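## Task

Place the printed block inside the drawer that is standing open and then push that drawer completely closed. The cabinets must stay roughly where they started. The robot must not topple or finish leaning, or the task fails. The result has to hold by itself; anything that stays in place only because the robot is holding it is not counted.

## Robot and tools

ROBOT. The LinearBot has a base that can drive in any direction and a column about 1.75 m high. A carriage slides along the column over a 1.0 m range (lift_m). It carries two identical arms, each with six joints and a two-finger gripper. Arm bases sit near 0.57 m + lift_m above the floor, and parts of the carriage reach about 0.15 m lower. A hand can get 0.78 m from its shoulder but only about 0.38 m below its arm base. The hand is about 0.16 m long and 0.1 m wide (0.14 m with the fingers open). The parked arm pose is joints 1-6 = 0, 0.05, 0.05, 1.45, 0, 0, and with both arms parked the footprint is about 0.95 m wide by 0.7 m long. The wheel motors are weak (2 N m), so contact stops trip on light pushes. Loose objects can occasionally be nudged by an outside push.

CAMERAS. carriage_camera is fixed to the carriage, facing forward and tilted about 20 degrees down. left_wrist_camera and right_wrist_camera look out beyond the fingertips. Images are 504x504. The calibration lists K, distortion and T_world_to_cam, which maps base-frame points into the camera frame. Expect small errors, and larger ones for the wrist cameras at long reach.

FRAMES. Base frame: origin on the floor below the base centre, x forward, y left, z up. left_hand and right_hand report the point between each hand's finger pads in this frame. quat_wxyz rotates base axes into hand axes: hand z runs along the fingers, and hand y is the opening direction. A hand pointing straight up with joints 1, 5 and 6 at zero reads (1, 0, 0, 0). The odometry frame is the base frame as it was at scene start. base_odometry integrates wheel turns, so slip shows up as travel. Heading is positive to the left, in -3.142 to 3.142.

TOOLS.
execute_actions: "actions" is a list holding one action object or nothing. An empty list just reports state and images. An action may contain "base", "joints" or both; the motions begin together.
- base: exactly one key, each a relative move counted from the base's last reported position. translate_m: metres, forward positive, -2 to 2. strafe_m: metres, left positive, -2 to 2. rotate_rad: radians, counter-clockwise positive, -6.3 to 6.3.
- joints: one flat object keyed by joint name, covering the lift and both arms. Every value is an absolute target. lift_m: 0 to 1 m. joint1_rad (yaw about vertical, 0 forward, + left): -2.617 to 3.054. joint2_rad (shoulder; 0 upper arm back and level, 1.57 vertical, 3.14 forward and level): 0 to 3.141. joint3_rad (elbow; 0 folded, 3.14 straight): 0 to 3.141. joint4_rad (wrist pitch; + lifts fingertips): -1.57 to 1.57. joint5_rad (wrist yaw; + swings fingertips to the RIGHT): -1.57 to 1.57. joint6_rad (roll about the finger axis; + clockwise viewed from the forearm): -2.094 to 2.094. gripper_m: pad gap in metres, 0 to 0.093. Prefix each with left_ or right_. Tolerances for done: lift 0.004, joint1 0.02, joints 2-3 0.055, joint4 0.04, joints 5-6 0.02, gripper 0.004.
- An omitted joint or base may still be driving toward an earlier target without that being reported.
- "cameras": a list drawn from carriage_camera, left_wrist_camera, right_wrist_camera, all. Omitted, null or ["all"] gives every camera; [] gives none. The "pictures" line gives the image order.
- Any unknown key or out-of-range number rejects the call and nothing moves.
wait: seconds, 0 to 10; the robot keeps its last commands while the scene runs on.
zoom_image: camera name plus region [x0, y0, x1, y1] in pixels of that camera's latest full image, origin top-left, no larger than 504 by 504.
finished_scene: scene, the number of the current scene. It is final and reports success.
If a result reports a stop, the remaining motion calls in that same reply are skipped.

RESULTS. base_status and joint_status describe how the last accepted action ended. done: target reached (for the base, wheels turned enough, slip included). off_target: settled short and may still press. contact_stop / time_out: old target dropped and the joint holds where it stopped. "joint command not followed" with a cause: a self-collision check blocked that arm's targets (its gripper still moves); named joints then show not_followed and may be retried with later actions. limit_stop_at_motor_heat: heat paused the arm, so resend the target. on_its_own describes uncommanded behaviour; "held at" is a held target, not the position. motor_effort is percent of maximum, + toward higher values, with the peak in brackets. These readings carry a fixed bias and noise. A lift effort that keeps falling while lowering means a hand is resting on something. A drive_wheels value higher at rest than after free driving means the base is still pressing. Hand positions can be off, more so at long reach. About 1 kg makes a level hand sag 10-17 cm, and a gripper that is holding an object usually reads off_target. Grip force is about 45-60 N per pad.

AVOID. Toppling is unrecoverable and no reading reports a lean, so check the pictures. Risk grows with a high carriage, extended arms, loads, pulling, or sudden stops; about 1.5 kg per hand with both arms forward can tip it. Arms have no contact stop: they keep pressing and snap to target once freed. Contact stops come late or not at all, and the base may coast about 0.3 m after an arm touches. After a blocked drive, back off about 0.2 m along the same path (or turn back), repeat if still pressed, then retry. Watch for the column striking a table edge, and never reverse into one. Never let the arms hit or press on each other. If an arm is blocked, first move only that arm clear, then move the other. ARM HIT means a hard self-collision. Extended arms heat quickly: MOTOR HOT appears at 75 °C, 90 °C pauses that arm, and 100 °C drops it (OVER-TEMPERATURE FAULT). Avoid drops, slams and hard shoves, and keep cabinets in place.

Each tool is called after "Call:" by a JSON object that holds its "name" and its "arguments".

## Session

Call:
{"name": "execute_actions", "arguments": {"actions": []}}

Scene clock: 0.00 s.
base_odometry: x=+0.000 y=+0.000 heading=+0.000 (m, m, rad; odometry frame)
base_status: not commanded
joint_positions: lift_m=+0.299 left_joint1_rad=+0.009 left_joint2_rad=+0.047 left_joint3_rad=+0.033 left_joint4_rad=+1.450 left_joint5_rad=+0.029 left_joint6_rad=+0.001 left_gripper_m=+0.094 right_joint1_rad=+0.011 right_joint2_rad=+0.032 right_joint3_rad=+0.032 right_joint4_rad=+1.420 right_joint5_rad=+0.007 right_joint6_rad=-0.038 right_gripper_m=+0.094
joint_status: not commanded
motor_effort: lift_m=+34 drive_wheels=+7 (%)
left_hand: x=+0.3172 y=+0.3314 z=+1.3084 quat_wxyz=(+0.998, +0.014, +0.068, +0.004) (m; base frame)
right_hand: x=+0.3199 y=-0.3368 z=+1.3075 quat_wxyz=(+0.997, +0.001, +0.075, -0.014) (m; base frame)
pictures: carriage_camera, left_wrist_camera, right_wrist_camera
Images, in order (width x height): carriage_camera 504x504, left_wrist_camera 504x504, right_wrist_camera 504x504.

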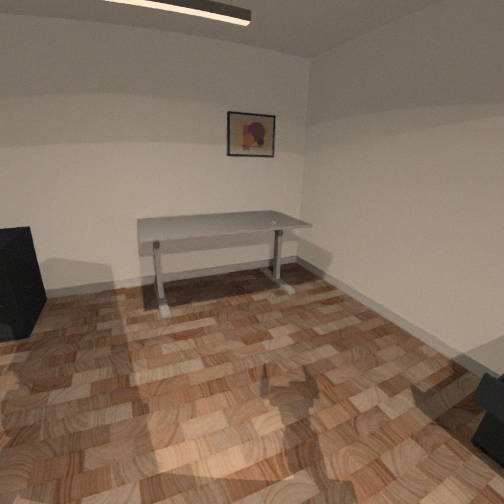

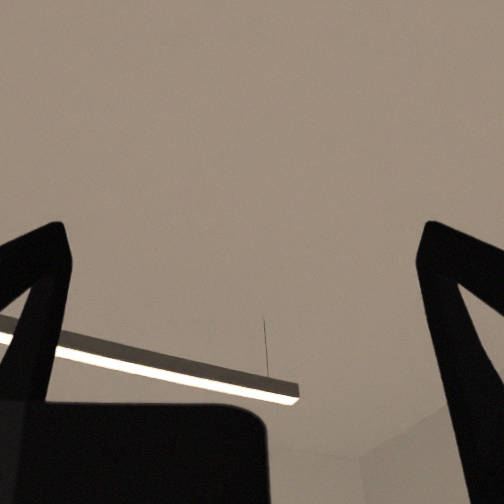

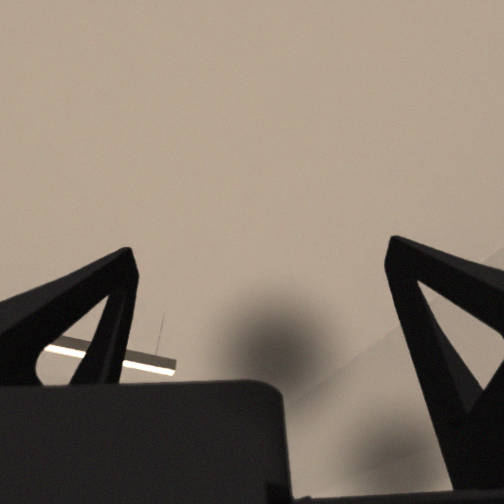

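Call:
{"name": "zoom_image", "arguments": {"camera": "carriage_camera", "region": [120, 190, 330, 330]}}

Call:
{"name": "execute_actions", "arguments": {"actions": [{"base":{"rotate_rad":-0.9}}], "cameras": ["carriage_camera"]}}

Region (120, 190, 330, 330) of carriage_camera's 504x504 image, scaled by 2.400, with more detail than that image has.

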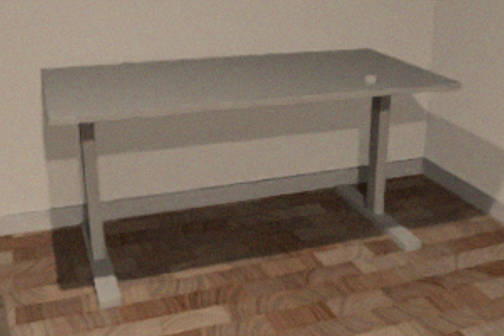

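Scene clock: 2.63 s.
base_odometry: x=+0.000 y=+0.000 heading=-0.898 (m, m, rad; odometry frame)
base_status: done
joint_positions: lift_m=+0.299 left_joint1_rad=+0.009 left_joint2_rad=+0.047 left_joint3_rad=+0.033 left_joint4_rad=+1.450 left_joint5_rad=+0.029 left_joint6_rad=+0.001 left_gripper_m=+0.094 right_joint1_rad=+0.011 right_joint2_rad=+0.032 right_joint3_rad=+0.032 right_joint4_rad=+1.420 right_joint5_rad=+0.007 right_joint6_rad=-0.038 right_gripper_m=+0.094
joint_status: not commanded
motor_effort: lift_m=+34(34) drive_wheels=+18(46) (%)
left_hand: x=+0.3173 y=+0.3314 z=+1.3084 quat_wxyz=(+0.998, +0.014, +0.068, +0.004) (m; base frame)
right_hand: x=+0.3200 y=-0.3368 z=+1.3075 quat_wxyz=(+0.997, +0.001, +0.075, -0.014) (m; base frame)
pictures: carriage_camera
Images, in order (width x height): carriage_camera 504x504.

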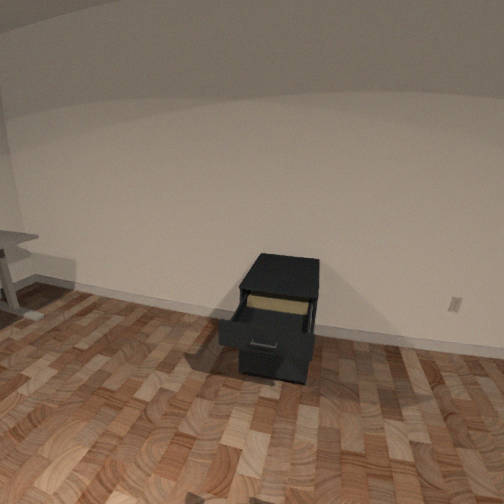

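Call:
{"name": "execute_actions", "arguments": {"actions": [{"base":{"rotate_rad":1.34},"joints":{"lift_m":0.45}}], "cameras": []}}

Call:
{"name": "execute_actions", "arguments": {"actions": [{"base":{"translate_m":1.5}}], "cameras": ["carriage_camera"]}}

Call:
{"name": "execute_actions", "arguments": {"actions": [{"base":{"strafe_m":-0.98},"joints":{"right_joint2_rad":1.8,"right_joint3_rad":1.4,"right_joint4_rad":-1.17}}], "cameras": ["carriage_camera","right_wrist_camera"]}}

Scene clock: 6.10 s.
base_odometry: x=+0.000 y=+0.000 heading=+0.440 (m, m, rad; odometry frame)
base_status: done
joint_positions: lift_m=+0.450 left_joint1_rad=+0.009 left_joint2_rad=+0.047 left_joint3_rad=+0.033 left_joint4_rad=+1.449 left_joint5_rad=+0.029 left_joint6_rad=+0.001 left_gripper_m=+0.094 right_joint1_rad=+0.011 right_joint2_rad=+0.032 right_joint3_rad=+0.032 right_joint4_rad=+1.419 right_joint5_rad=+0.007 right_joint6_rad=-0.038 right_gripper_m=+0.094
joint_status: all done
motor_effort: lift_m=+35(42) drive_wheels=+18(49) (%)
left_hand: x=+0.3174 y=+0.3314 z=+1.4597 quat_wxyz=(+0.998, +0.014, +0.068, +0.004) (m; base frame)
right_hand: x=+0.3201 y=-0.3368 z=+1.4588 quat_wxyz=(+0.997, +0.001, +0.076, -0.014) (m; base frame)
pictures: none
No camera images: the call's "cameras" was empty. Leave "cameras" out to get every camera's image.

Scene clock: 11.53 s.
base_odometry: x=+1.356 y=+0.642 heading=+0.441 (m, m, rad; odometry frame)
base_status: done
joint_positions: lift_m=+0.450 left_joint1_rad=+0.009 left_joint2_rad=+0.047 left_joint3_rad=+0.033 left_joint4_rad=+1.449 left_joint5_rad=+0.029 left_joint6_rad=+0.001 left_gripper_m=+0.094 right_joint1_rad=+0.011 right_joint2_rad=+0.032 right_joint3_rad=+0.032 right_joint4_rad=+1.421 right_joint5_rad=+0.007 right_joint6_rad=-0.038 right_gripper_m=+0.094
joint_status: not commanded
motor_effort: lift_m=+35(35) drive_wheels=-10(46) (%)
left_hand: x=+0.3174 y=+0.3314 z=+1.4597 quat_wxyz=(+0.998, +0.014, +0.068, +0.004) (m; base frame)
right_hand: x=+0.3197 y=-0.3368 z=+1.4588 quat_wxyz=(+0.997, +0.002, +0.075, -0.014) (m; base frame)
pictures: carriage_camera
camera_calibration (this result's frames):
carriage_camera: T_world_to_cam=[[0.0311933, -0.9991, 0.0287572, -0.0463665], [-0.339094, -0.0376431, -0.939999, 1.42448], [0.940235, 0.0195703, -0.339963, 0.323737], [0, 0, 0, 1]] pos_world=[0.180089, 0.000961478, 1.4504]
Images, in order (width x height): carriage_camera 504x504.

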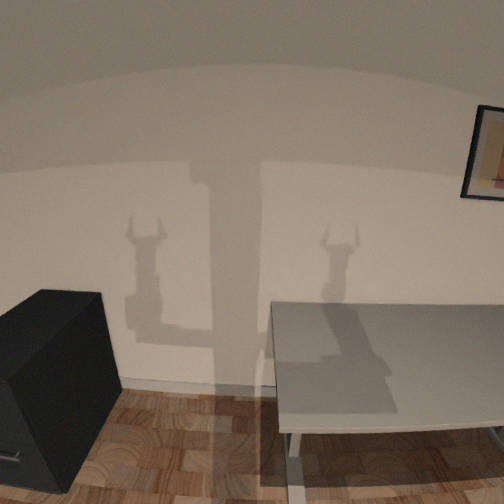

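Scene clock: 15.93 s.
base_odometry: x=+1.775 y=-0.244 heading=+0.442 (m, m, rad; odometry frame)
base_status: done
joint_positions: lift_m=+0.450 left_joint1_rad=+0.009 left_joint2_rad=+0.047 left_joint3_rad=+0.033 left_joint4_rad=+1.450 left_joint5_rad=+0.029 left_joint6_rad=+0.001 left_gripper_m=+0.094 right_joint1_rad=+0.011 right_joint2_rad=+1.806 right_joint3_rad=+1.365 right_joint4_rad=-1.167 right_joint5_rad=+0.007 right_joint6_rad=-0.038 right_gripper_m=+0.094
joint_status: all done
motor_effort: lift_m=+35(35) drive_wheels=-3(36) (%)
left_hand: x=+0.3173 y=+0.3314 z=+1.4597 quat_wxyz=(+0.998, +0.014, +0.068, +0.004) (m; base frame)
right_hand: x=+0.6014 y=-0.3338 z=+1.1080 quat_wxyz=(-0.019, -0.025, +1.000, -0.003) (m; base frame)
pictures: carriage_camera, right_wrist_camera
camera_calibration (this result's frames):
carriage_camera: T_world_to_cam=[[0.0311933, -0.9991, 0.0287572, -0.0463665], [-0.339094, -0.0376431, -0.939999, 1.42448], [0.940235, 0.0195703, -0.339963, 0.323738], [0, 0, 0, 1]] pos_world=[0.180089, 0.000961478, 1.4504]
right_wrist_camera: T_world_to_cam=[[0.00632521, -0.999889, 0.0135182, -0.34229], [-0.783579, 0.00344272, 0.621282, -0.212043], [-0.62126, -0.0145223, -0.78347, 1.35356], [0, 0, 0, 1]] pos_world=[0.676925, -0.321865, 1.19684]
Images, in order (width x height): carriage_camera 504x504, right_wrist_camera 504x504.

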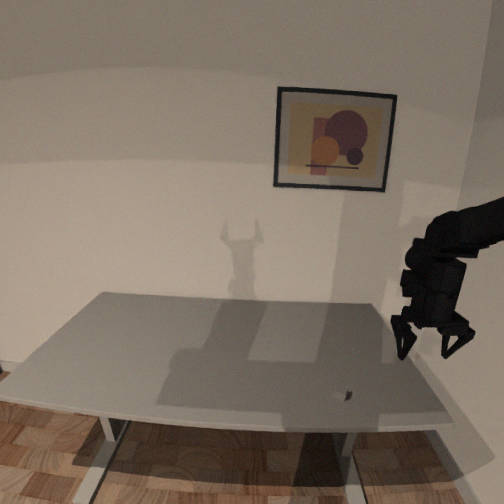

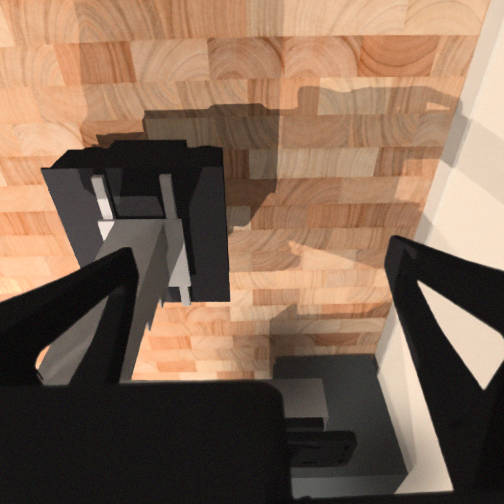

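Call:
{"name": "execute_actions", "arguments": {"actions": [{"base":{"translate_m":0.155},"joints":{"lift_m":0.32,"right_joint1_rad":0.05,"right_joint2_rad":2.2,"right_joint3_rad":1.53,"right_joint4_rad":-0.87}}], "cameras": ["carriage_camera","right_wrist_camera"]}}

Scene clock: 18.23 s.
base_odometry: x=+1.916 y=-0.178 heading=+0.441 (m, m, rad; odometry frame)
base_status: done
joint_positions: lift_m=+0.320 left_joint1_rad=+0.009 left_joint2_rad=+0.047 left_joint3_rad=+0.033 left_joint4_rad=+1.450 left_joint5_rad=+0.029 left_joint6_rad=+0.001 left_gripper_m=+0.094 right_joint1_rad=+0.045 right_joint2_rad=+2.218 right_joint3_rad=+1.522 right_joint4_rad=-0.875 right_joint5_rad=+0.007 right_joint6_rad=-0.038 right_gripper_m=+0.094
joint_status: all done
motor_effort: lift_m=+32(32) drive_wheels=-7(35) (%)
left_hand: x=+0.3172 y=+0.3314 z=+1.3299 quat_wxyz=(+0.998, +0.014, +0.068, +0.004) (m; base frame)
right_hand: x=+0.6871 y=-0.3190 z=+0.8710 quat_wxyz=(+0.000, -0.042, +0.999, -0.003) (m; base frame)
pictures: carriage_camera, right_wrist_camera
camera_calibration (this result's frames):
carriage_camera: T_world_to_cam=[[0.0311933, -0.9991, 0.0287572, -0.0426342], [-0.339094, -0.0376431, -0.939999, 1.30248], [0.940235, 0.0195703, -0.339963, 0.279615], [0, 0, 0, 1]] pos_world=[0.180089, 0.000961478, 1.32061]
right_wrist_camera: T_world_to_cam=[[0.0401522, -0.999104, 0.0133505, -0.347641], [-0.805435, -0.024456, 0.592179, 0.033728], [-0.591322, -0.0345302, -0.805696, 1.21374], [0, 0, 0, 1]] pos_world=[0.758834, -0.304594, 0.962571]
Images, in order (width x height): carriage_camera 504x504, right_wrist_camera 504x504.

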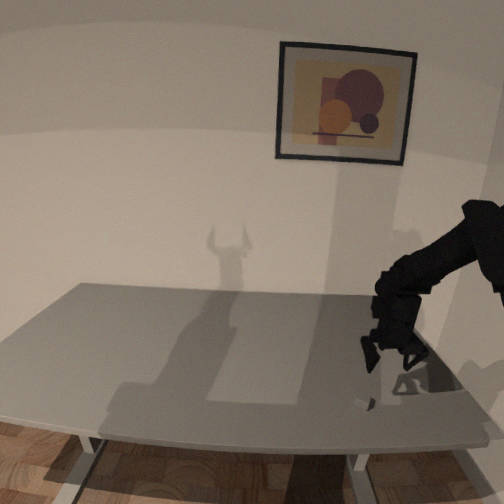

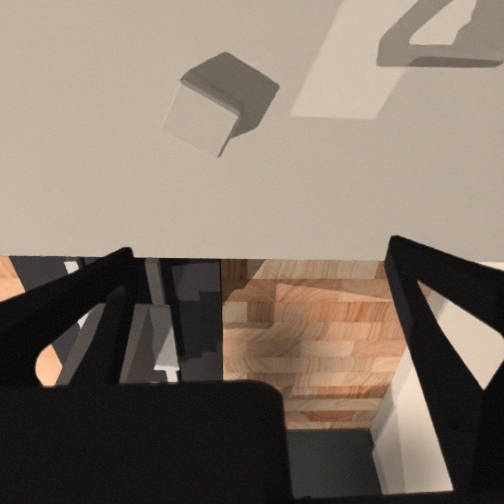

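Call:
{"name": "execute_actions", "arguments": {"actions": [{"base":{"strafe_m":0.038},"joints":{"lift_m":0.24,"right_joint4_rad":-0.83,"right_joint6_rad":0.47}}], "cameras": ["carriage_camera","right_wrist_camera"]}}

Scene clock: 19.53 s.
base_odometry: x=+1.900 y=-0.144 heading=+0.440 (m, m, rad; odometry frame)
base_status: done
joint_positions: lift_m=+0.240 left_joint1_rad=+0.009 left_joint2_rad=+0.047 left_joint3_rad=+0.033 left_joint4_rad=+1.449 left_joint5_rad=+0.029 left_joint6_rad=+0.001 left_gripper_m=+0.094 right_joint1_rad=+0.047 right_joint2_rad=+2.209 right_joint3_rad=+1.522 right_joint4_rad=-0.834 right_joint5_rad=+0.007 right_joint6_rad=+0.460 right_gripper_m=+0.094
joint_status: all done
motor_effort: lift_m=+32(32) drive_wheels=+4(37) (%)
left_hand: x=+0.3174 y=+0.3314 z=+1.2499 quat_wxyz=(+0.998, +0.014, +0.068, +0.004) (m; base frame)
right_hand: x=+0.6985 y=-0.3175 z=+0.7950 quat_wxyz=(+0.025, +0.205, +0.978, +0.003) (m; base frame)
pictures: carriage_camera, right_wrist_camera
camera_calibration (this result's frames):
carriage_camera: T_world_to_cam=[[0.0311933, -0.9991, 0.0287572, -0.0403349], [-0.339094, -0.0376431, -0.939999, 1.22732], [0.940235, 0.0195703, -0.339963, 0.252434], [0, 0, 0, 1]] pos_world=[0.180089, 0.000961478, 1.24066]
right_wrist_camera: T_world_to_cam=[[-0.440506, -0.897676, -0.0114798, 0.0420431], [-0.750529, 0.361222, 0.553376, 0.202858], [-0.492605, 0.252381, -0.832853, 1.20303], [0, 0, 0, 1]] pos_world=[0.763389, -0.339157, 0.890171]
Images, in order (width x height): carriage_camera 504x504, right_wrist_camera 504x504.

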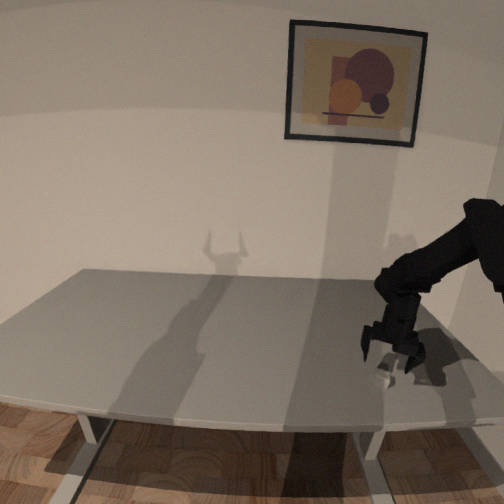

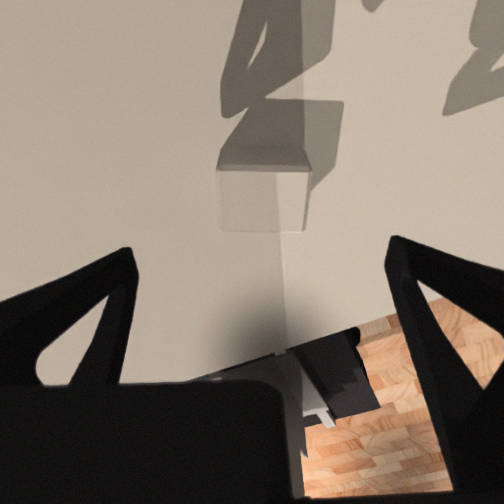

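Call:
{"name": "execute_actions", "arguments": {"actions": [{"joints":{"lift_m":0.2}}], "cameras": ["carriage_camera","right_wrist_camera"]}}

Call:
{"name": "zoom_image", "arguments": {"camera": "carriage_camera", "region": [330, 300, 470, 420]}}

Scene clock: 20.37 s.
base_odometry: x=+1.900 y=-0.144 heading=+0.440 (m, m, rad; odometry frame)
base_status: not commanded
joint_positions: lift_m=+0.200 left_joint1_rad=+0.009 left_joint2_rad=+0.047 left_joint3_rad=+0.033 left_joint4_rad=+1.449 left_joint5_rad=+0.029 left_joint6_rad=+0.001 left_gripper_m=+0.094 right_joint1_rad=+0.047 right_joint2_rad=+2.210 right_joint3_rad=+1.522 right_joint4_rad=-0.834 right_joint5_rad=+0.007 right_joint6_rad=+0.460 right_gripper_m=+0.094
joint_status: all done
motor_effort: lift_m=+33(32) drive_wheels=+5(5) (%)
left_hand: x=+0.3174 y=+0.3314 z=+1.2098 quat_wxyz=(+0.998, +0.014, +0.068, +0.004) (m; base frame)
right_hand: x=+0.6985 y=-0.3175 z=+0.7545 quat_wxyz=(+0.025, +0.205, +0.978, +0.003) (m; base frame)
pictures: carriage_camera, right_wrist_camera
camera_calibration (this result's frames):
carriage_camera: T_world_to_cam=[[0.0311933, -0.9991, 0.0287572, -0.0391817], [-0.339094, -0.0376431, -0.939999, 1.18963], [0.940235, 0.0195703, -0.339963, 0.238801], [0, 0, 0, 1]] pos_world=[0.180089, 0.000961478, 1.20056]
right_wrist_camera: T_world_to_cam=[[-0.44051, -0.897676, -0.0112958, 0.0414533], [-0.750318, 0.361232, 0.553655, 0.224958], [-0.492923, 0.252366, -0.832669, 1.16935], [0, 0, 0, 1]] pos_world=[0.763449, -0.339154, 0.8496]
Images, in order (width x height): carriage_camera 504x504, right_wrist_camera 504x504.

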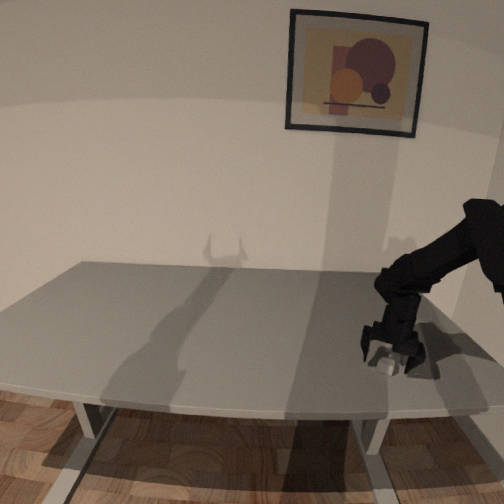

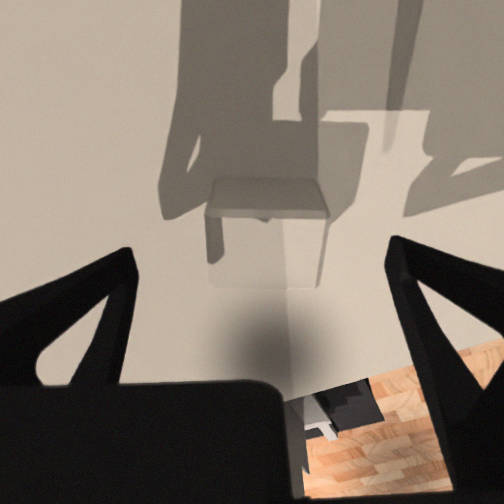

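Region (330, 300, 470, 420) of carriage_camera's 504x504 image, scaled by 3.600, with more detail than that image has; it fills the top 432 rows of this view, and the rest is white.

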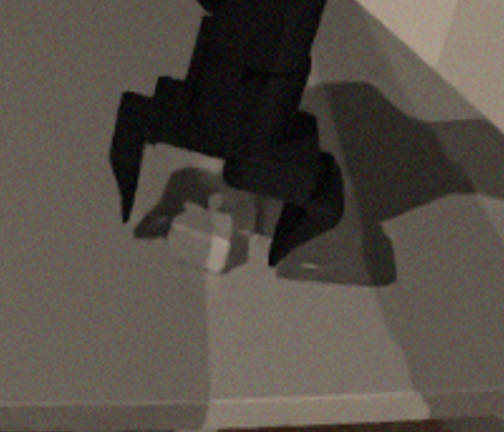

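Call:
{"name": "execute_actions", "arguments": {"actions": [{"joints":{"lift_m":0.191}}], "cameras": []}}

Call:
{"name": "execute_actions", "arguments": {"actions": [{"joints":{"right_gripper_m":0.02}}], "cameras": ["right_wrist_camera"]}}

Call:
{"name": "execute_actions", "arguments": {"actions": [{"joints":{"lift_m":0.27}}], "cameras": ["right_wrist_camera"]}}

Scene clock: 20.97 s.
base_odometry: x=+1.900 y=-0.144 heading=+0.440 (m, m, rad; odometry frame)
base_status: not commanded
joint_positions: lift_m=+0.191 left_joint1_rad=+0.009 left_joint2_rad=+0.047 left_joint3_rad=+0.033 left_joint4_rad=+1.450 left_joint5_rad=+0.029 left_joint6_rad=+0.001 left_gripper_m=+0.094 right_joint1_rad=+0.047 right_joint2_rad=+2.209 right_joint3_rad=+1.522 right_joint4_rad=-0.834 right_joint5_rad=+0.007 right_joint6_rad=+0.460 right_gripper_m=+0.094
joint_status: all done
motor_effort: lift_m=+32(33) drive_wheels=+4(5) (%)
left_hand: x=+0.3173 y=+0.3314 z=+1.2009 quat_wxyz=(+0.998, +0.014, +0.068, +0.004) (m; base frame)
right_hand: x=+0.6986 y=-0.3175 z=+0.7459 quat_wxyz=(+0.025, +0.205, +0.978, +0.003) (m; base frame)
pictures: none
No camera images: the call's "cameras" was empty. Leave "cameras" out to get every camera's image.

Scene clock: 21.63 s.
base_odometry: x=+1.900 y=-0.144 heading=+0.440 (m, m, rad; odometry frame)
base_status: not commanded
joint_positions: lift_m=+0.191 left_joint1_rad=+0.009 left_joint2_rad=+0.047 left_joint3_rad=+0.033 left_joint4_rad=+1.450 left_joint5_rad=+0.029 left_joint6_rad=+0.001 left_gripper_m=+0.094 right_joint1_rad=+0.047 right_joint2_rad=+2.209 right_joint3_rad=+1.522 right_joint4_rad=-0.834 right_joint5_rad=+0.007 right_joint6_rad=+0.460 right_gripper_m=+0.039
joint_status: right_gripper_m off_target (ended at +0.039, target +0.020)
motor_effort: lift_m=+32(32) drive_wheels=+5(5) (%)
left_hand: x=+0.3173 y=+0.3314 z=+1.2009 quat_wxyz=(+0.998, +0.014, +0.068, +0.004) (m; base frame)
right_hand: x=+0.6986 y=-0.3175 z=+0.7459 quat_wxyz=(+0.025, +0.205, +0.978, +0.003) (m; base frame)
pictures: right_wrist_camera
camera_calibration (this result's frames):
right_wrist_camera: T_world_to_cam=[[-0.440502, -0.897676, -0.0116638, 0.041677], [-0.75074, 0.361212, 0.553096, 0.230519], [-0.492288, 0.252396, -0.833036, 1.16206], [0, 0, 0, 1]] pos_world=[0.763485, -0.339152, 0.841022]
Images, in order (width x height): right_wrist_camera 504x504.

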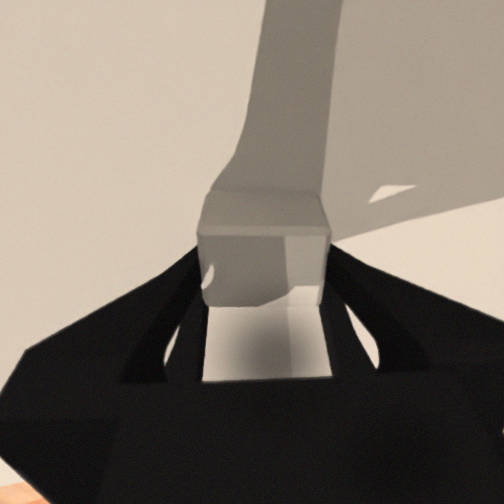

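Scene clock: 22.50 s.
base_odometry: x=+1.900 y=-0.144 heading=+0.440 (m, m, rad; odometry frame)
base_status: not commanded
joint_positions: lift_m=+0.270 left_joint1_rad=+0.009 left_joint2_rad=+0.047 left_joint3_rad=+0.033 left_joint4_rad=+1.450 left_joint5_rad=+0.029 left_joint6_rad=+0.001 left_gripper_m=+0.094 right_joint1_rad=+0.047 right_joint2_rad=+2.206 right_joint3_rad=+1.522 right_joint4_rad=-0.832 right_joint5_rad=+0.007 right_joint6_rad=+0.460 right_gripper_m=+0.039
joint_status: all done
motor_effort: lift_m=+35(42) drive_wheels=+5(5) (%)
left_hand: x=+0.3173 y=+0.3314 z=+1.2797 quat_wxyz=(+0.998, +0.014, +0.068, +0.004) (m; base frame)
right_hand: x=+0.6995 y=-0.3175 z=+0.8261 quat_wxyz=(+0.028, +0.205, +0.978, +0.004) (m; base frame)
pictures: right_wrist_camera
camera_calibration (this result's frames):
right_wrist_camera: T_world_to_cam=[[-0.440433, -0.897673, -0.0142402, 0.0451542], [-0.75368, 0.361073, 0.549174, 0.192115], [-0.487837, 0.252607, -0.835586, 1.22838], [0, 0, 0, 1]] pos_world=[0.763931, -0.339131, 0.921558]
Images, in order (width x height): right_wrist_camera 504x504.

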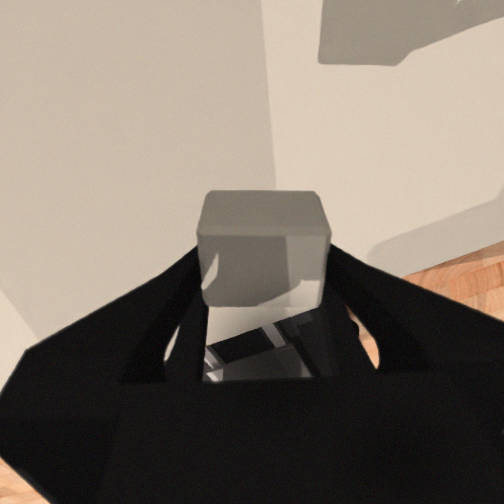

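Call:
{"name": "execute_actions", "arguments": {"actions": [{"base":{"strafe_m":0.5},"joints":{"right_joint1_rad":0,"right_joint6_rad":0}}], "cameras": []}}

Call:
{"name": "execute_actions", "arguments": {"actions": [{"base":{"translate_m":-1.17}}], "cameras": []}}

Call:
{"name": "execute_actions", "arguments": {"actions": [{"base":{"rotate_rad":-1.5},"joints":{"lift_m":0.2}}], "cameras": ["carriage_camera","right_wrist_camera"]}}

Scene clock: 25.90 s.
base_odometry: x=+1.687 y=+0.309 heading=+0.440 (m, m, rad; odometry frame)
base_status: done
joint_positions: lift_m=+0.270 left_joint1_rad=+0.009 left_joint2_rad=+0.047 left_joint3_rad=+0.033 left_joint4_rad=+1.450 left_joint5_rad=+0.029 left_joint6_rad=+0.001 left_gripper_m=+0.094 right_joint1_rad=-0.003 right_joint2_rad=+2.206 right_joint3_rad=+1.522 right_joint4_rad=-0.832 right_joint5_rad=+0.007 right_joint6_rad=+0.010 right_gripper_m=+0.039
joint_status: all done
motor_effort: lift_m=+35(35) drive_wheels=-4(38) (%)
left_hand: x=+0.3173 y=+0.3314 z=+1.2797 quat_wxyz=(+0.998, +0.014, +0.068, +0.004) (m; base frame)
right_hand: x=+0.6999 y=-0.3385 z=+0.8260 quat_wxyz=(+0.028, +0.007, +1.000, -0.003) (m; base frame)
pictures: none
No camera images: the call's "cameras" was empty. Leave "cameras" out to get every camera's image.

Scene clock: 30.67 s.
base_odometry: x=+0.629 y=-0.190 heading=+0.440 (m, m, rad; odometry frame)
base_status: done
joint_positions: lift_m=+0.270 left_joint1_rad=+0.009 left_joint2_rad=+0.047 left_joint3_rad=+0.033 left_joint4_rad=+1.449 left_joint5_rad=+0.029 left_joint6_rad=+0.001 left_gripper_m=+0.094 right_joint1_rad=-0.003 right_joint2_rad=+2.206 right_joint3_rad=+1.522 right_joint4_rad=-0.832 right_joint5_rad=+0.007 right_joint6_rad=+0.010 right_gripper_m=+0.039
joint_status: not commanded
motor_effort: lift_m=+35(35) drive_wheels=-4(38) (%)
left_hand: x=+0.3174 y=+0.3314 z=+1.2797 quat_wxyz=(+0.998, +0.014, +0.068, +0.004) (m; base frame)
right_hand: x=+0.6999 y=-0.3385 z=+0.8261 quat_wxyz=(+0.028, +0.007, +1.000, -0.003) (m; base frame)
pictures: none
No camera images: the call's "cameras" was empty. Leave "cameras" out to get every camera's image.

Scene clock: 33.70 s.
base_odometry: x=+0.629 y=-0.190 heading=-1.058 (m, m, rad; odometry frame)
base_status: done
joint_positions: lift_m=+0.200 left_joint1_rad=+0.009 left_joint2_rad=+0.047 left_joint3_rad=+0.033 left_joint4_rad=+1.450 left_joint5_rad=+0.029 left_joint6_rad=+0.001 left_gripper_m=+0.094 right_joint1_rad=-0.005 right_joint2_rad=+2.210 right_joint3_rad=+1.522 right_joint4_rad=-0.826 right_joint5_rad=+0.007 right_joint6_rad=+0.010 right_gripper_m=+0.039
joint_status: all done
motor_effort: lift_m=+33(33) drive_wheels=+17(48) (%)
left_hand: x=+0.3173 y=+0.3314 z=+1.2099 quat_wxyz=(+0.998, +0.014, +0.068, +0.004) (m; base frame)
right_hand: x=+0.7007 y=-0.3395 z=+0.7546 quat_wxyz=(+0.028, +0.008, +1.000, -0.003) (m; base frame)
pictures: carriage_camera, right_wrist_camera
camera_calibration (this result's frames):
carriage_camera: T_world_to_cam=[[0.0311933, -0.9991, 0.0287572, -0.0391824], [-0.339094, -0.0376431, -0.939999, 1.18965], [0.940235, 0.0195703, -0.339963, 0.238809], [0, 0, 0, 1]] pos_world=[0.180089, 0.000961478, 1.20058]
right_wrist_camera: T_world_to_cam=[[-0.0589013, -0.998211, 0.0103052, -0.29509], [-0.836873, 0.0550038, 0.544627, 0.198039], [-0.54422, 0.0234551, -0.838615, 1.13884], [0, 0, 0, 1]] pos_world=[0.768131, -0.332167, 0.850231]
Images, in order (width x height): carriage_camera 504x504, right_wrist_camera 504x504.

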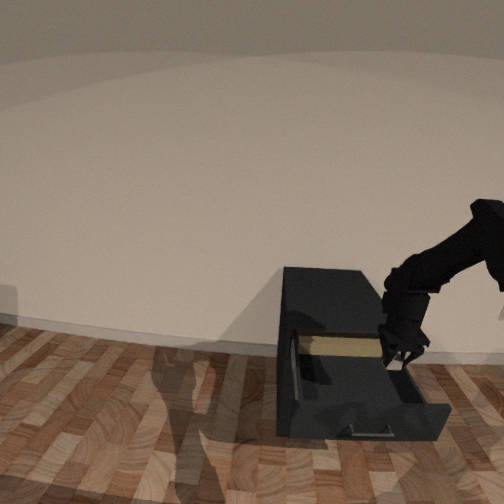

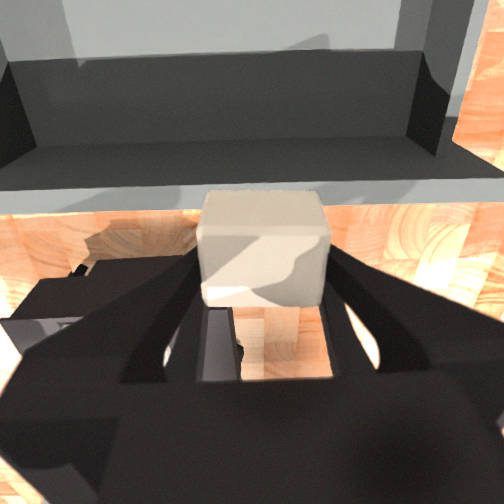

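Call:
{"name": "execute_actions", "arguments": {"actions": [{"base":{"translate_m":0.1},"joints":{"lift_m":0.23,"right_joint2_rad":2.48,"right_joint3_rad":1.6,"right_joint4_rad":-0.67}}], "cameras": []}}

Call:
{"name": "execute_actions", "arguments": {"actions": [{"joints":{"lift_m":0.08}}], "cameras": ["carriage_camera","right_wrist_camera"]}}

Scene clock: 35.67 s.
base_odometry: x=+0.678 y=-0.278 heading=-1.060 (m, m, rad; odometry frame)
base_status: done
joint_positions: lift_m=+0.230 left_joint1_rad=+0.009 left_joint2_rad=+0.047 left_joint3_rad=+0.033 left_joint4_rad=+1.450 left_joint5_rad=+0.029 left_joint6_rad=+0.001 left_gripper_m=+0.094 right_joint1_rad=-0.005 right_joint2_rad=+2.497 right_joint3_rad=+1.593 right_joint4_rad=-0.674 right_joint5_rad=+0.007 right_joint6_rad=+0.010 right_gripper_m=+0.039
joint_status: all done
motor_effort: lift_m=+34(43) drive_wheels=-12(35) (%)
left_hand: x=+0.3171 y=+0.3314 z=+1.2398 quat_wxyz=(+0.998, +0.014, +0.067, +0.004) (m; base frame)
right_hand: x=+0.7097 y=-0.3392 z=+0.6844 quat_wxyz=(-0.004, +0.007, +1.000, -0.003) (m; base frame)
pictures: none
No camera images: the call's "cameras" was empty. Leave "cameras" out to get every camera's image.

Scene clock: 36.80 s.
base_odometry: x=+0.678 y=-0.278 heading=-1.060 (m, m, rad; odometry frame)
base_status: not commanded
joint_positions: lift_m=+0.080 left_joint1_rad=+0.009 left_joint2_rad=+0.047 left_joint3_rad=+0.033 left_joint4_rad=+1.450 left_joint5_rad=+0.029 left_joint6_rad=+0.001 left_gripper_m=+0.094 right_joint1_rad=-0.005 right_joint2_rad=+2.470 right_joint3_rad=+1.593 right_joint4_rad=-0.679 right_joint5_rad=+0.006 right_joint6_rad=+0.010 right_gripper_m=+0.039
joint_status: all done
motor_effort: lift_m=+29(33) drive_wheels=-10(12) (%)
left_hand: x=+0.3171 y=+0.3314 z=+1.0901 quat_wxyz=(+0.998, +0.014, +0.067, +0.004) (m; base frame)
right_hand: x=+0.7149 y=-0.3391 z=+0.5460 quat_wxyz=(+0.007, +0.007, +1.000, -0.003) (m; base frame)
pictures: carriage_camera, right_wrist_camera
camera_calibration (this result's frames):
carriage_camera: T_world_to_cam=[[0.0311933, -0.9991, 0.0287572, -0.0357379], [-0.339094, -0.0376431, -0.939999, 1.07706], [0.940235, 0.0195703, -0.339963, 0.198089], [0, 0, 0, 1]] pos_world=[0.180089, 0.000961478, 1.0808]
right_wrist_camera: T_world_to_cam=[[-0.0576453, -0.998263, 0.0122021, -0.293741], [-0.81289, 0.0540292, 0.579906, 0.286714], [-0.579558, 0.0235099, -0.814592, 0.983743], [0, 0, 0, 1]] pos_world=[0.786271, -0.331849, 0.638666]
Images, in order (width x height): carriage_camera 504x504, right_wrist_camera 504x504.

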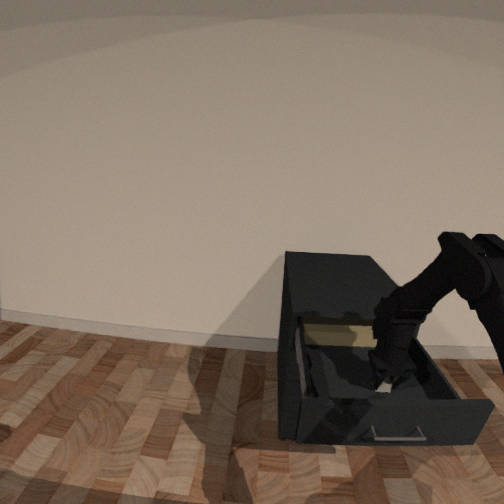

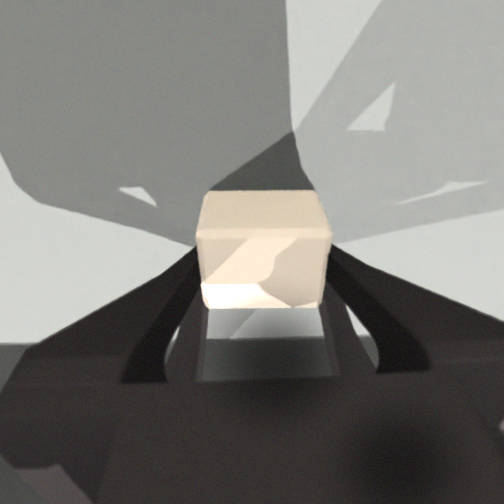

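Call:
{"name": "execute_actions", "arguments": {"actions": [{"joints":{"lift_m":0.09,"right_gripper_m":0.08}}], "cameras": []}}

Call:
{"name": "execute_actions", "arguments": {"actions": [{"joints":{"lift_m":0.24}}], "cameras": []}}

Call:
{"name": "execute_actions", "arguments": {"actions": [{"base":{"translate_m":-0.3},"joints":{"right_joint1_rad":0.05,"right_joint2_rad":2.2,"right_joint3_rad":0.9,"right_joint4_rad":0.7,"right_gripper_m":0.0}}], "cameras": []}}

Call:
{"name": "execute_actions", "arguments": {"actions": [{"joints":{"lift_m":0.06}}], "cameras": ["carriage_camera","right_wrist_camera"]}}

Scene clock: 37.73 s.
base_odometry: x=+0.678 y=-0.278 heading=-1.060 (m, m, rad; odometry frame)
base_status: not commanded
joint_positions: lift_m=+0.090 left_joint1_rad=+0.009 left_joint2_rad=+0.047 left_joint3_rad=+0.033 left_joint4_rad=+1.450 left_joint5_rad=+0.029 left_joint6_rad=+0.001 left_gripper_m=+0.094 right_joint1_rad=-0.005 right_joint2_rad=+2.480 right_joint3_rad=+1.593 right_joint4_rad=-0.675 right_joint5_rad=+0.006 right_joint6_rad=+0.010 right_gripper_m=+0.080
joint_status: all done
motor_effort: lift_m=+35(42) drive_wheels=-9(12) (%)
left_hand: x=+0.3171 y=+0.3314 z=+1.0997 quat_wxyz=(+0.998, +0.014, +0.067, +0.004) (m; base frame)
right_hand: x=+0.7137 y=-0.3391 z=+0.5515 quat_wxyz=(+0.004, +0.007, +1.000, -0.003) (m; base frame)
pictures: none
No camera images: the call's "cameras" was empty. Leave "cameras" out to get every camera's image.

Scene clock: 38.87 s.
base_odometry: x=+0.678 y=-0.278 heading=-1.060 (m, m, rad; odometry frame)
base_status: not commanded
joint_positions: lift_m=+0.240 left_joint1_rad=+0.009 left_joint2_rad=+0.047 left_joint3_rad=+0.033 left_joint4_rad=+1.450 left_joint5_rad=+0.029 left_joint6_rad=+0.001 left_gripper_m=+0.094 right_joint1_rad=-0.005 right_joint2_rad=+2.484 right_joint3_rad=+1.593 right_joint4_rad=-0.671 right_joint5_rad=+0.006 right_joint6_rad=+0.010 right_gripper_m=+0.080
joint_status: all done
motor_effort: lift_m=+35(43) drive_wheels=+9(10) (%)
left_hand: x=+0.3172 y=+0.3314 z=+1.2497 quat_wxyz=(+0.998, +0.014, +0.068, +0.004) (m; base frame)
right_hand: x=+0.7136 y=-0.3391 z=+0.6999 quat_wxyz=(+0.004, +0.007, +1.000, -0.003) (m; base frame)
pictures: none
No camera images: the call's "cameras" was empty. Leave "cameras" out to get every camera's image.

Scene clock: 41.47 s.
base_odometry: x=+0.531 y=-0.016 heading=-1.061 (m, m, rad; odometry frame)
base_status: done
joint_positions: lift_m=+0.240 left_joint1_rad=+0.009 left_joint2_rad=+0.047 left_joint3_rad=+0.033 left_joint4_rad=+1.447 left_joint5_rad=+0.029 left_joint6_rad=+0.001 left_gripper_m=+0.094 right_joint1_rad=+0.053 right_joint2_rad=+2.206 right_joint3_rad=+0.917 right_joint4_rad=+0.686 right_joint5_rad=+0.006 right_joint6_rad=+0.009 right_gripper_m=+0.000
joint_status: all done
motor_effort: lift_m=+35(35) drive_wheels=-11(45) (%)
left_hand: x=+0.3180 y=+0.3314 z=+1.2496 quat_wxyz=(+0.997, +0.014, +0.069, +0.004) (m; base frame)
right_hand: x=+0.7862 y=-0.3106 z=+0.7916 quat_wxyz=(+0.465, -0.018, +0.885, +0.012) (m; base frame)
pictures: none
No camera images: the call's "cameras" was empty. Leave "cameras" out to get every camera's image.

Scene clock: 42.73 s.
base_odometry: x=+0.531 y=-0.016 heading=-1.061 (m, m, rad; odometry frame)
base_status: not commanded
joint_positions: lift_m=+0.060 left_joint1_rad=+0.009 left_joint2_rad=+0.047 left_joint3_rad=+0.033 left_joint4_rad=+1.447 left_joint5_rad=+0.029 left_joint6_rad=+0.001 left_gripper_m=+0.094 right_joint1_rad=+0.053 right_joint2_rad=+2.206 right_joint3_rad=+0.917 right_joint4_rad=+0.690 right_joint5_rad=+0.006 right_joint6_rad=+0.009 right_gripper_m=+0.000
joint_status: all done
motor_effort: lift_m=+32(31) drive_wheels=-9(11) (%)
left_hand: x=+0.3180 y=+0.3314 z=+1.0698 quat_wxyz=(+0.997, +0.014, +0.069, +0.004) (m; base frame)
right_hand: x=+0.7866 y=-0.3106 z=+0.6124 quat_wxyz=(+0.467, -0.018, +0.884, +0.012) (m; base frame)
pictures: carriage_camera, right_wrist_camera
camera_calibration (this result's frames):
carriage_camera: T_world_to_cam=[[0.0311933, -0.9991, 0.0287572, -0.0351584], [-0.339094, -0.0376431, -0.939999, 1.05812], [0.940235, 0.0195703, -0.339963, 0.191238], [0, 0, 0, 1]] pos_world=[0.180089, 0.000961478, 1.06065]
right_wrist_camera: T_world_to_cam=[[0.0122503, -0.999276, -0.036017, -0.287658], [-0.943818, 0.00034052, -0.330464, 0.948829], [0.330237, 0.0380417, -0.943131, 0.446296], [0, 0, 0, 1]] pos_world=[0.751663, -0.304751, 0.72411]
Images, in order (width x height): carriage_camera 504x504, right_wrist_camera 504x504.

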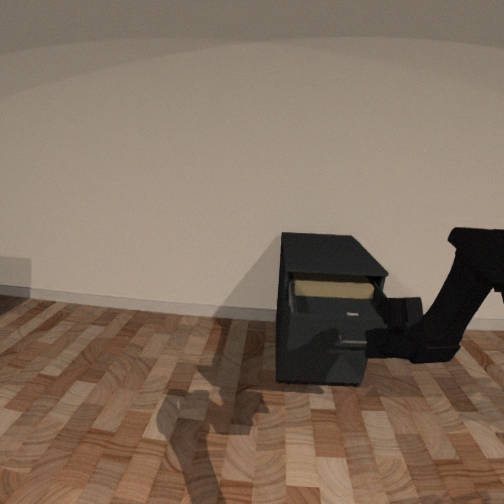

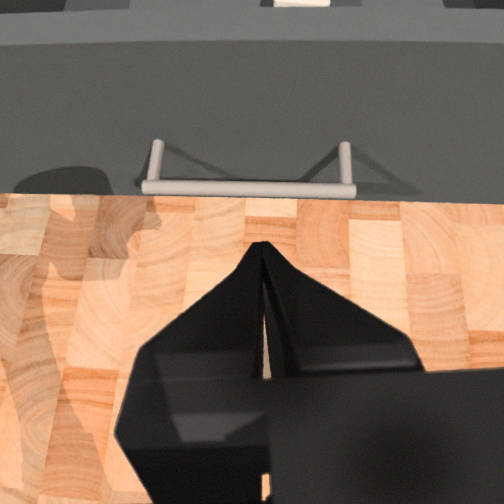

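Call:
{"name": "execute_actions", "arguments": {"actions": [{"base":{"translate_m":0.34}}], "cameras": ["carriage_camera","right_wrist_camera"]}}

Scene clock: 45.63 s.
base_odometry: x=+0.696 y=-0.313 heading=-1.062 (m, m, rad; odometry frame)
base_status: done
joint_positions: lift_m=+0.060 left_joint1_rad=+0.009 left_joint2_rad=+0.047 left_joint3_rad=+0.033 left_joint4_rad=+1.448 left_joint5_rad=+0.029 left_joint6_rad=+0.001 left_gripper_m=+0.094 right_joint1_rad=+0.051 right_joint2_rad=+2.204 right_joint3_rad=+0.897 right_joint4_rad=+0.667 right_joint5_rad=+0.008 right_joint6_rad=+0.009 right_gripper_m=+0.000
joint_status: not commanded
motor_effort: lift_m=+32(32) drive_wheels=-10(52) (%)
left_hand: x=+0.3178 y=+0.3314 z=+1.0699 quat_wxyz=(+0.998, +0.014, +0.069, +0.004) (m; base frame)
right_hand: x=+0.7765 y=-0.3119 z=+0.6025 quat_wxyz=(+0.449, -0.017, +0.894, +0.010) (m; base frame)
pictures: carriage_camera, right_wrist_camera
camera_calibration (this result's frames):
carriage_camera: T_world_to_cam=[[0.0311933, -0.9991, 0.0287572, -0.0351584], [-0.339094, -0.0376431, -0.939999, 1.05811], [0.940235, 0.0195703, -0.339963, 0.191237], [0, 0, 0, 1]] pos_world=[0.180089, 0.000961478, 1.06065]
right_wrist_camera: T_world_to_cam=[[0.00846417, -0.999405, -0.0334471, -0.287901], [-0.956374, 0.0016773, -0.292139, 0.923073], [0.292022, 0.0344606, -0.955791, 0.476599], [0, 0, 0, 1]] pos_world=[0.746063, -0.305702, 0.715565]
Images, in order (width x height): carriage_camera 504x504, right_wrist_camera 504x504.

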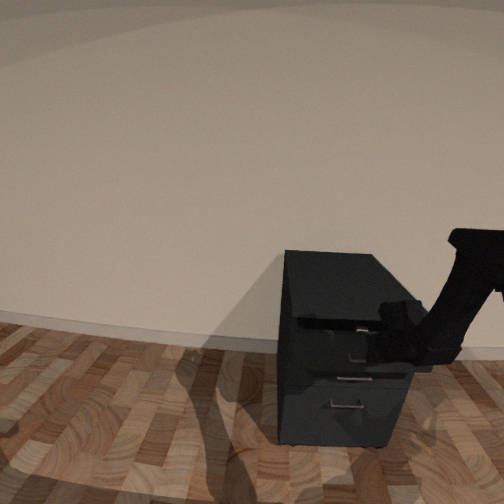

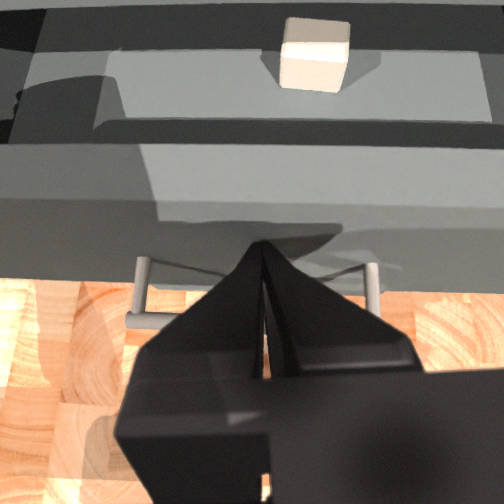

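Call:
{"name": "execute_actions", "arguments": {"actions": [{"base":{"translate_m":0.06}}], "cameras": ["carriage_camera","right_wrist_camera"]}}

Scene clock: 47.13 s.
base_odometry: x=+0.725 y=-0.365 heading=-1.064 (m, m, rad; odometry frame)
base_status: done
joint_positions: lift_m=+0.060 left_joint1_rad=+0.009 left_joint2_rad=+0.047 left_joint3_rad=+0.033 left_joint4_rad=+1.448 left_joint5_rad=+0.029 left_joint6_rad=+0.001 left_gripper_m=+0.094 right_joint1_rad=+0.051 right_joint2_rad=+2.204 right_joint3_rad=+0.897 right_joint4_rad=+0.673 right_joint5_rad=+0.008 right_joint6_rad=+0.009 right_gripper_m=+0.000
joint_status: not commanded
motor_effort: lift_m=+32(32) drive_wheels=-9(47) (%)
left_hand: x=+0.3178 y=+0.3314 z=+1.0699 quat_wxyz=(+0.998, +0.014, +0.069, +0.004) (m; base frame)
right_hand: x=+0.7773 y=-0.3119 z=+0.6037 quat_wxyz=(+0.451, -0.017, +0.892, +0.010) (m; base frame)
pictures: carriage_camera, right_wrist_camera
camera_calibration (this result's frames):
carriage_camera: T_world_to_cam=[[0.0311933, -0.9991, 0.0287572, -0.0351584], [-0.339094, -0.0376431, -0.939999, 1.05811], [0.940235, 0.0195703, -0.339963, 0.191237], [0, 0, 0, 1]] pos_world=[0.180089, 0.000961478, 1.06065]
right_wrist_camera: T_world_to_cam=[[0.00834935, -0.999405, -0.0334666, -0.287792], [-0.954685, 0.00199021, -0.297611, 0.926294], [0.2975, 0.0344349, -0.9541, 0.472148], [0, 0, 0, 1]] pos_world=[0.746257, -0.305722, 0.716521]
Images, in order (width x height): carriage_camera 504x504, right_wrist_camera 504x504.

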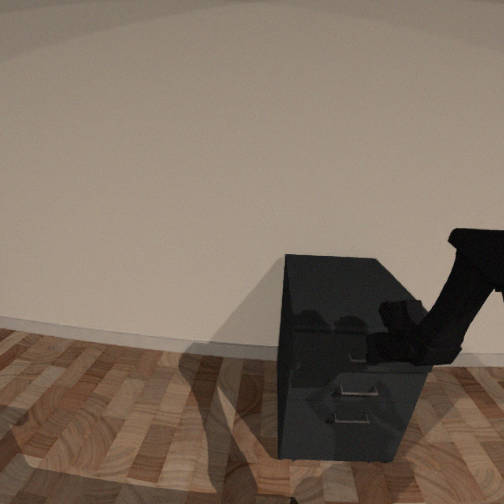

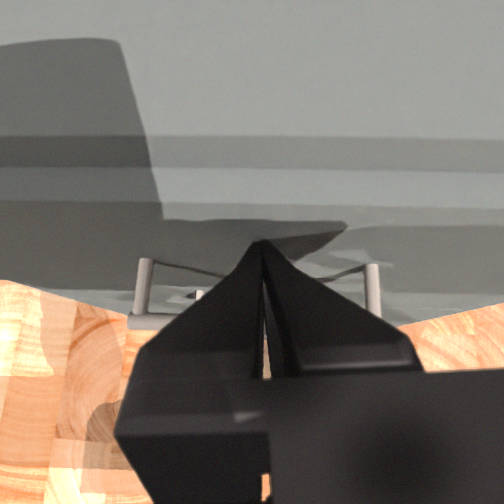

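Call:
{"name": "execute_actions", "arguments": {"actions": [{"base":{"translate_m":0.018}}], "cameras": ["right_wrist_camera"]}}

Call:
{"name": "execute_actions", "arguments": {"actions": [{"base":{"translate_m":-0.04}}], "cameras": ["right_wrist_camera"]}}

Scene clock: 48.07 s.
base_odometry: x=+0.734 y=-0.381 heading=-1.065 (m, m, rad; odometry frame)
base_status: done
joint_positions: lift_m=+0.060 left_joint1_rad=+0.009 left_joint2_rad=+0.047 left_joint3_rad=+0.033 left_joint4_rad=+1.447 left_joint5_rad=+0.029 left_joint6_rad=+0.001 left_gripper_m=+0.094 right_joint1_rad=+0.051 right_joint2_rad=+2.204 right_joint3_rad=+0.891 right_joint4_rad=+0.639 right_joint5_rad=+0.002 right_joint6_rad=+0.009 right_gripper_m=+0.000
joint_status: not commanded
motor_effort: lift_m=+32(32) drive_wheels=+8(45) (%)
left_hand: x=+0.3179 y=+0.3314 z=+1.0699 quat_wxyz=(+0.998, +0.014, +0.069, +0.004) (m; base frame)
right_hand: x=+0.7701 y=-0.3117 z=+0.5950 quat_wxyz=(+0.433, -0.018, +0.901, +0.012) (m; base frame)
pictures: right_wrist_camera
camera_calibration (this result's frames):
right_wrist_camera: T_world_to_cam=[[0.0107431, -0.99932, -0.035283, -0.288518], [-0.965871, -0.00123822, -0.259021, 0.901483], [0.258801, 0.0368615, -0.965227, 0.503186], [0, 0, 0, 1]] pos_world=[0.743591, -0.305753, 0.709012]
Images, in order (width x height): right_wrist_camera 504x504.

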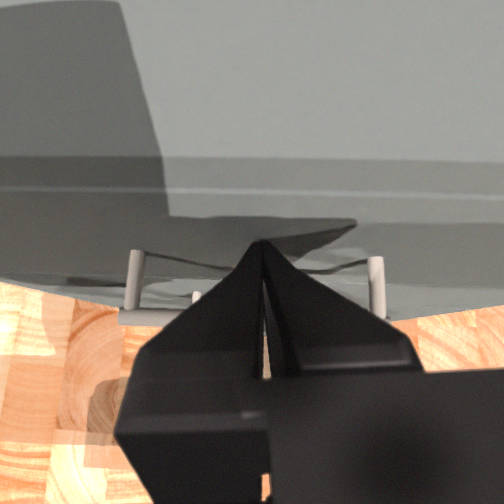

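Scene clock: 49.30 s.
base_odometry: x=+0.715 y=-0.346 heading=-1.064 (m, m, rad; odometry frame)
base_status: done
joint_positions: lift_m=+0.060 left_joint1_rad=+0.009 left_joint2_rad=+0.047 left_joint3_rad=+0.033 left_joint4_rad=+1.446 left_joint5_rad=+0.029 left_joint6_rad=+0.001 left_gripper_m=+0.094 right_joint1_rad=+0.051 right_joint2_rad=+2.204 right_joint3_rad=+0.891 right_joint4_rad=+0.682 right_joint5_rad=+0.002 right_joint6_rad=+0.009 right_gripper_m=+0.000
joint_status: not commanded
motor_effort: lift_m=+32(32) drive_wheels=+5(41) (%)
left_hand: x=+0.3181 y=+0.3314 z=+1.0698 quat_wxyz=(+0.997, +0.014, +0.069, +0.004) (m; base frame)
right_hand: x=+0.7766 y=-0.3113 z=+0.6035 quat_wxyz=(+0.453, -0.018, +0.891, +0.013) (m; base frame)
pictures: right_wrist_camera
camera_calibration (this result's frames):
right_wrist_camera: T_world_to_cam=[[0.01262, -0.999228, -0.0372103, -0.288159], [-0.953717, -0.000847284, -0.300705, 0.925784], [0.300441, 0.039283, -0.952991, 0.470724], [0, 0, 0, 1]] pos_world=[0.745148, -0.305644, 0.716261]
Images, in order (width x height): right_wrist_camera 504x504.

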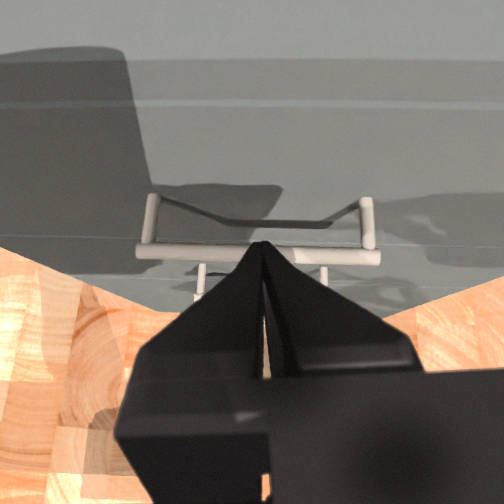

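Call:
{"name": "finished_scene", "arguments": {"scene": 1}}

The scene is finished: the task was done.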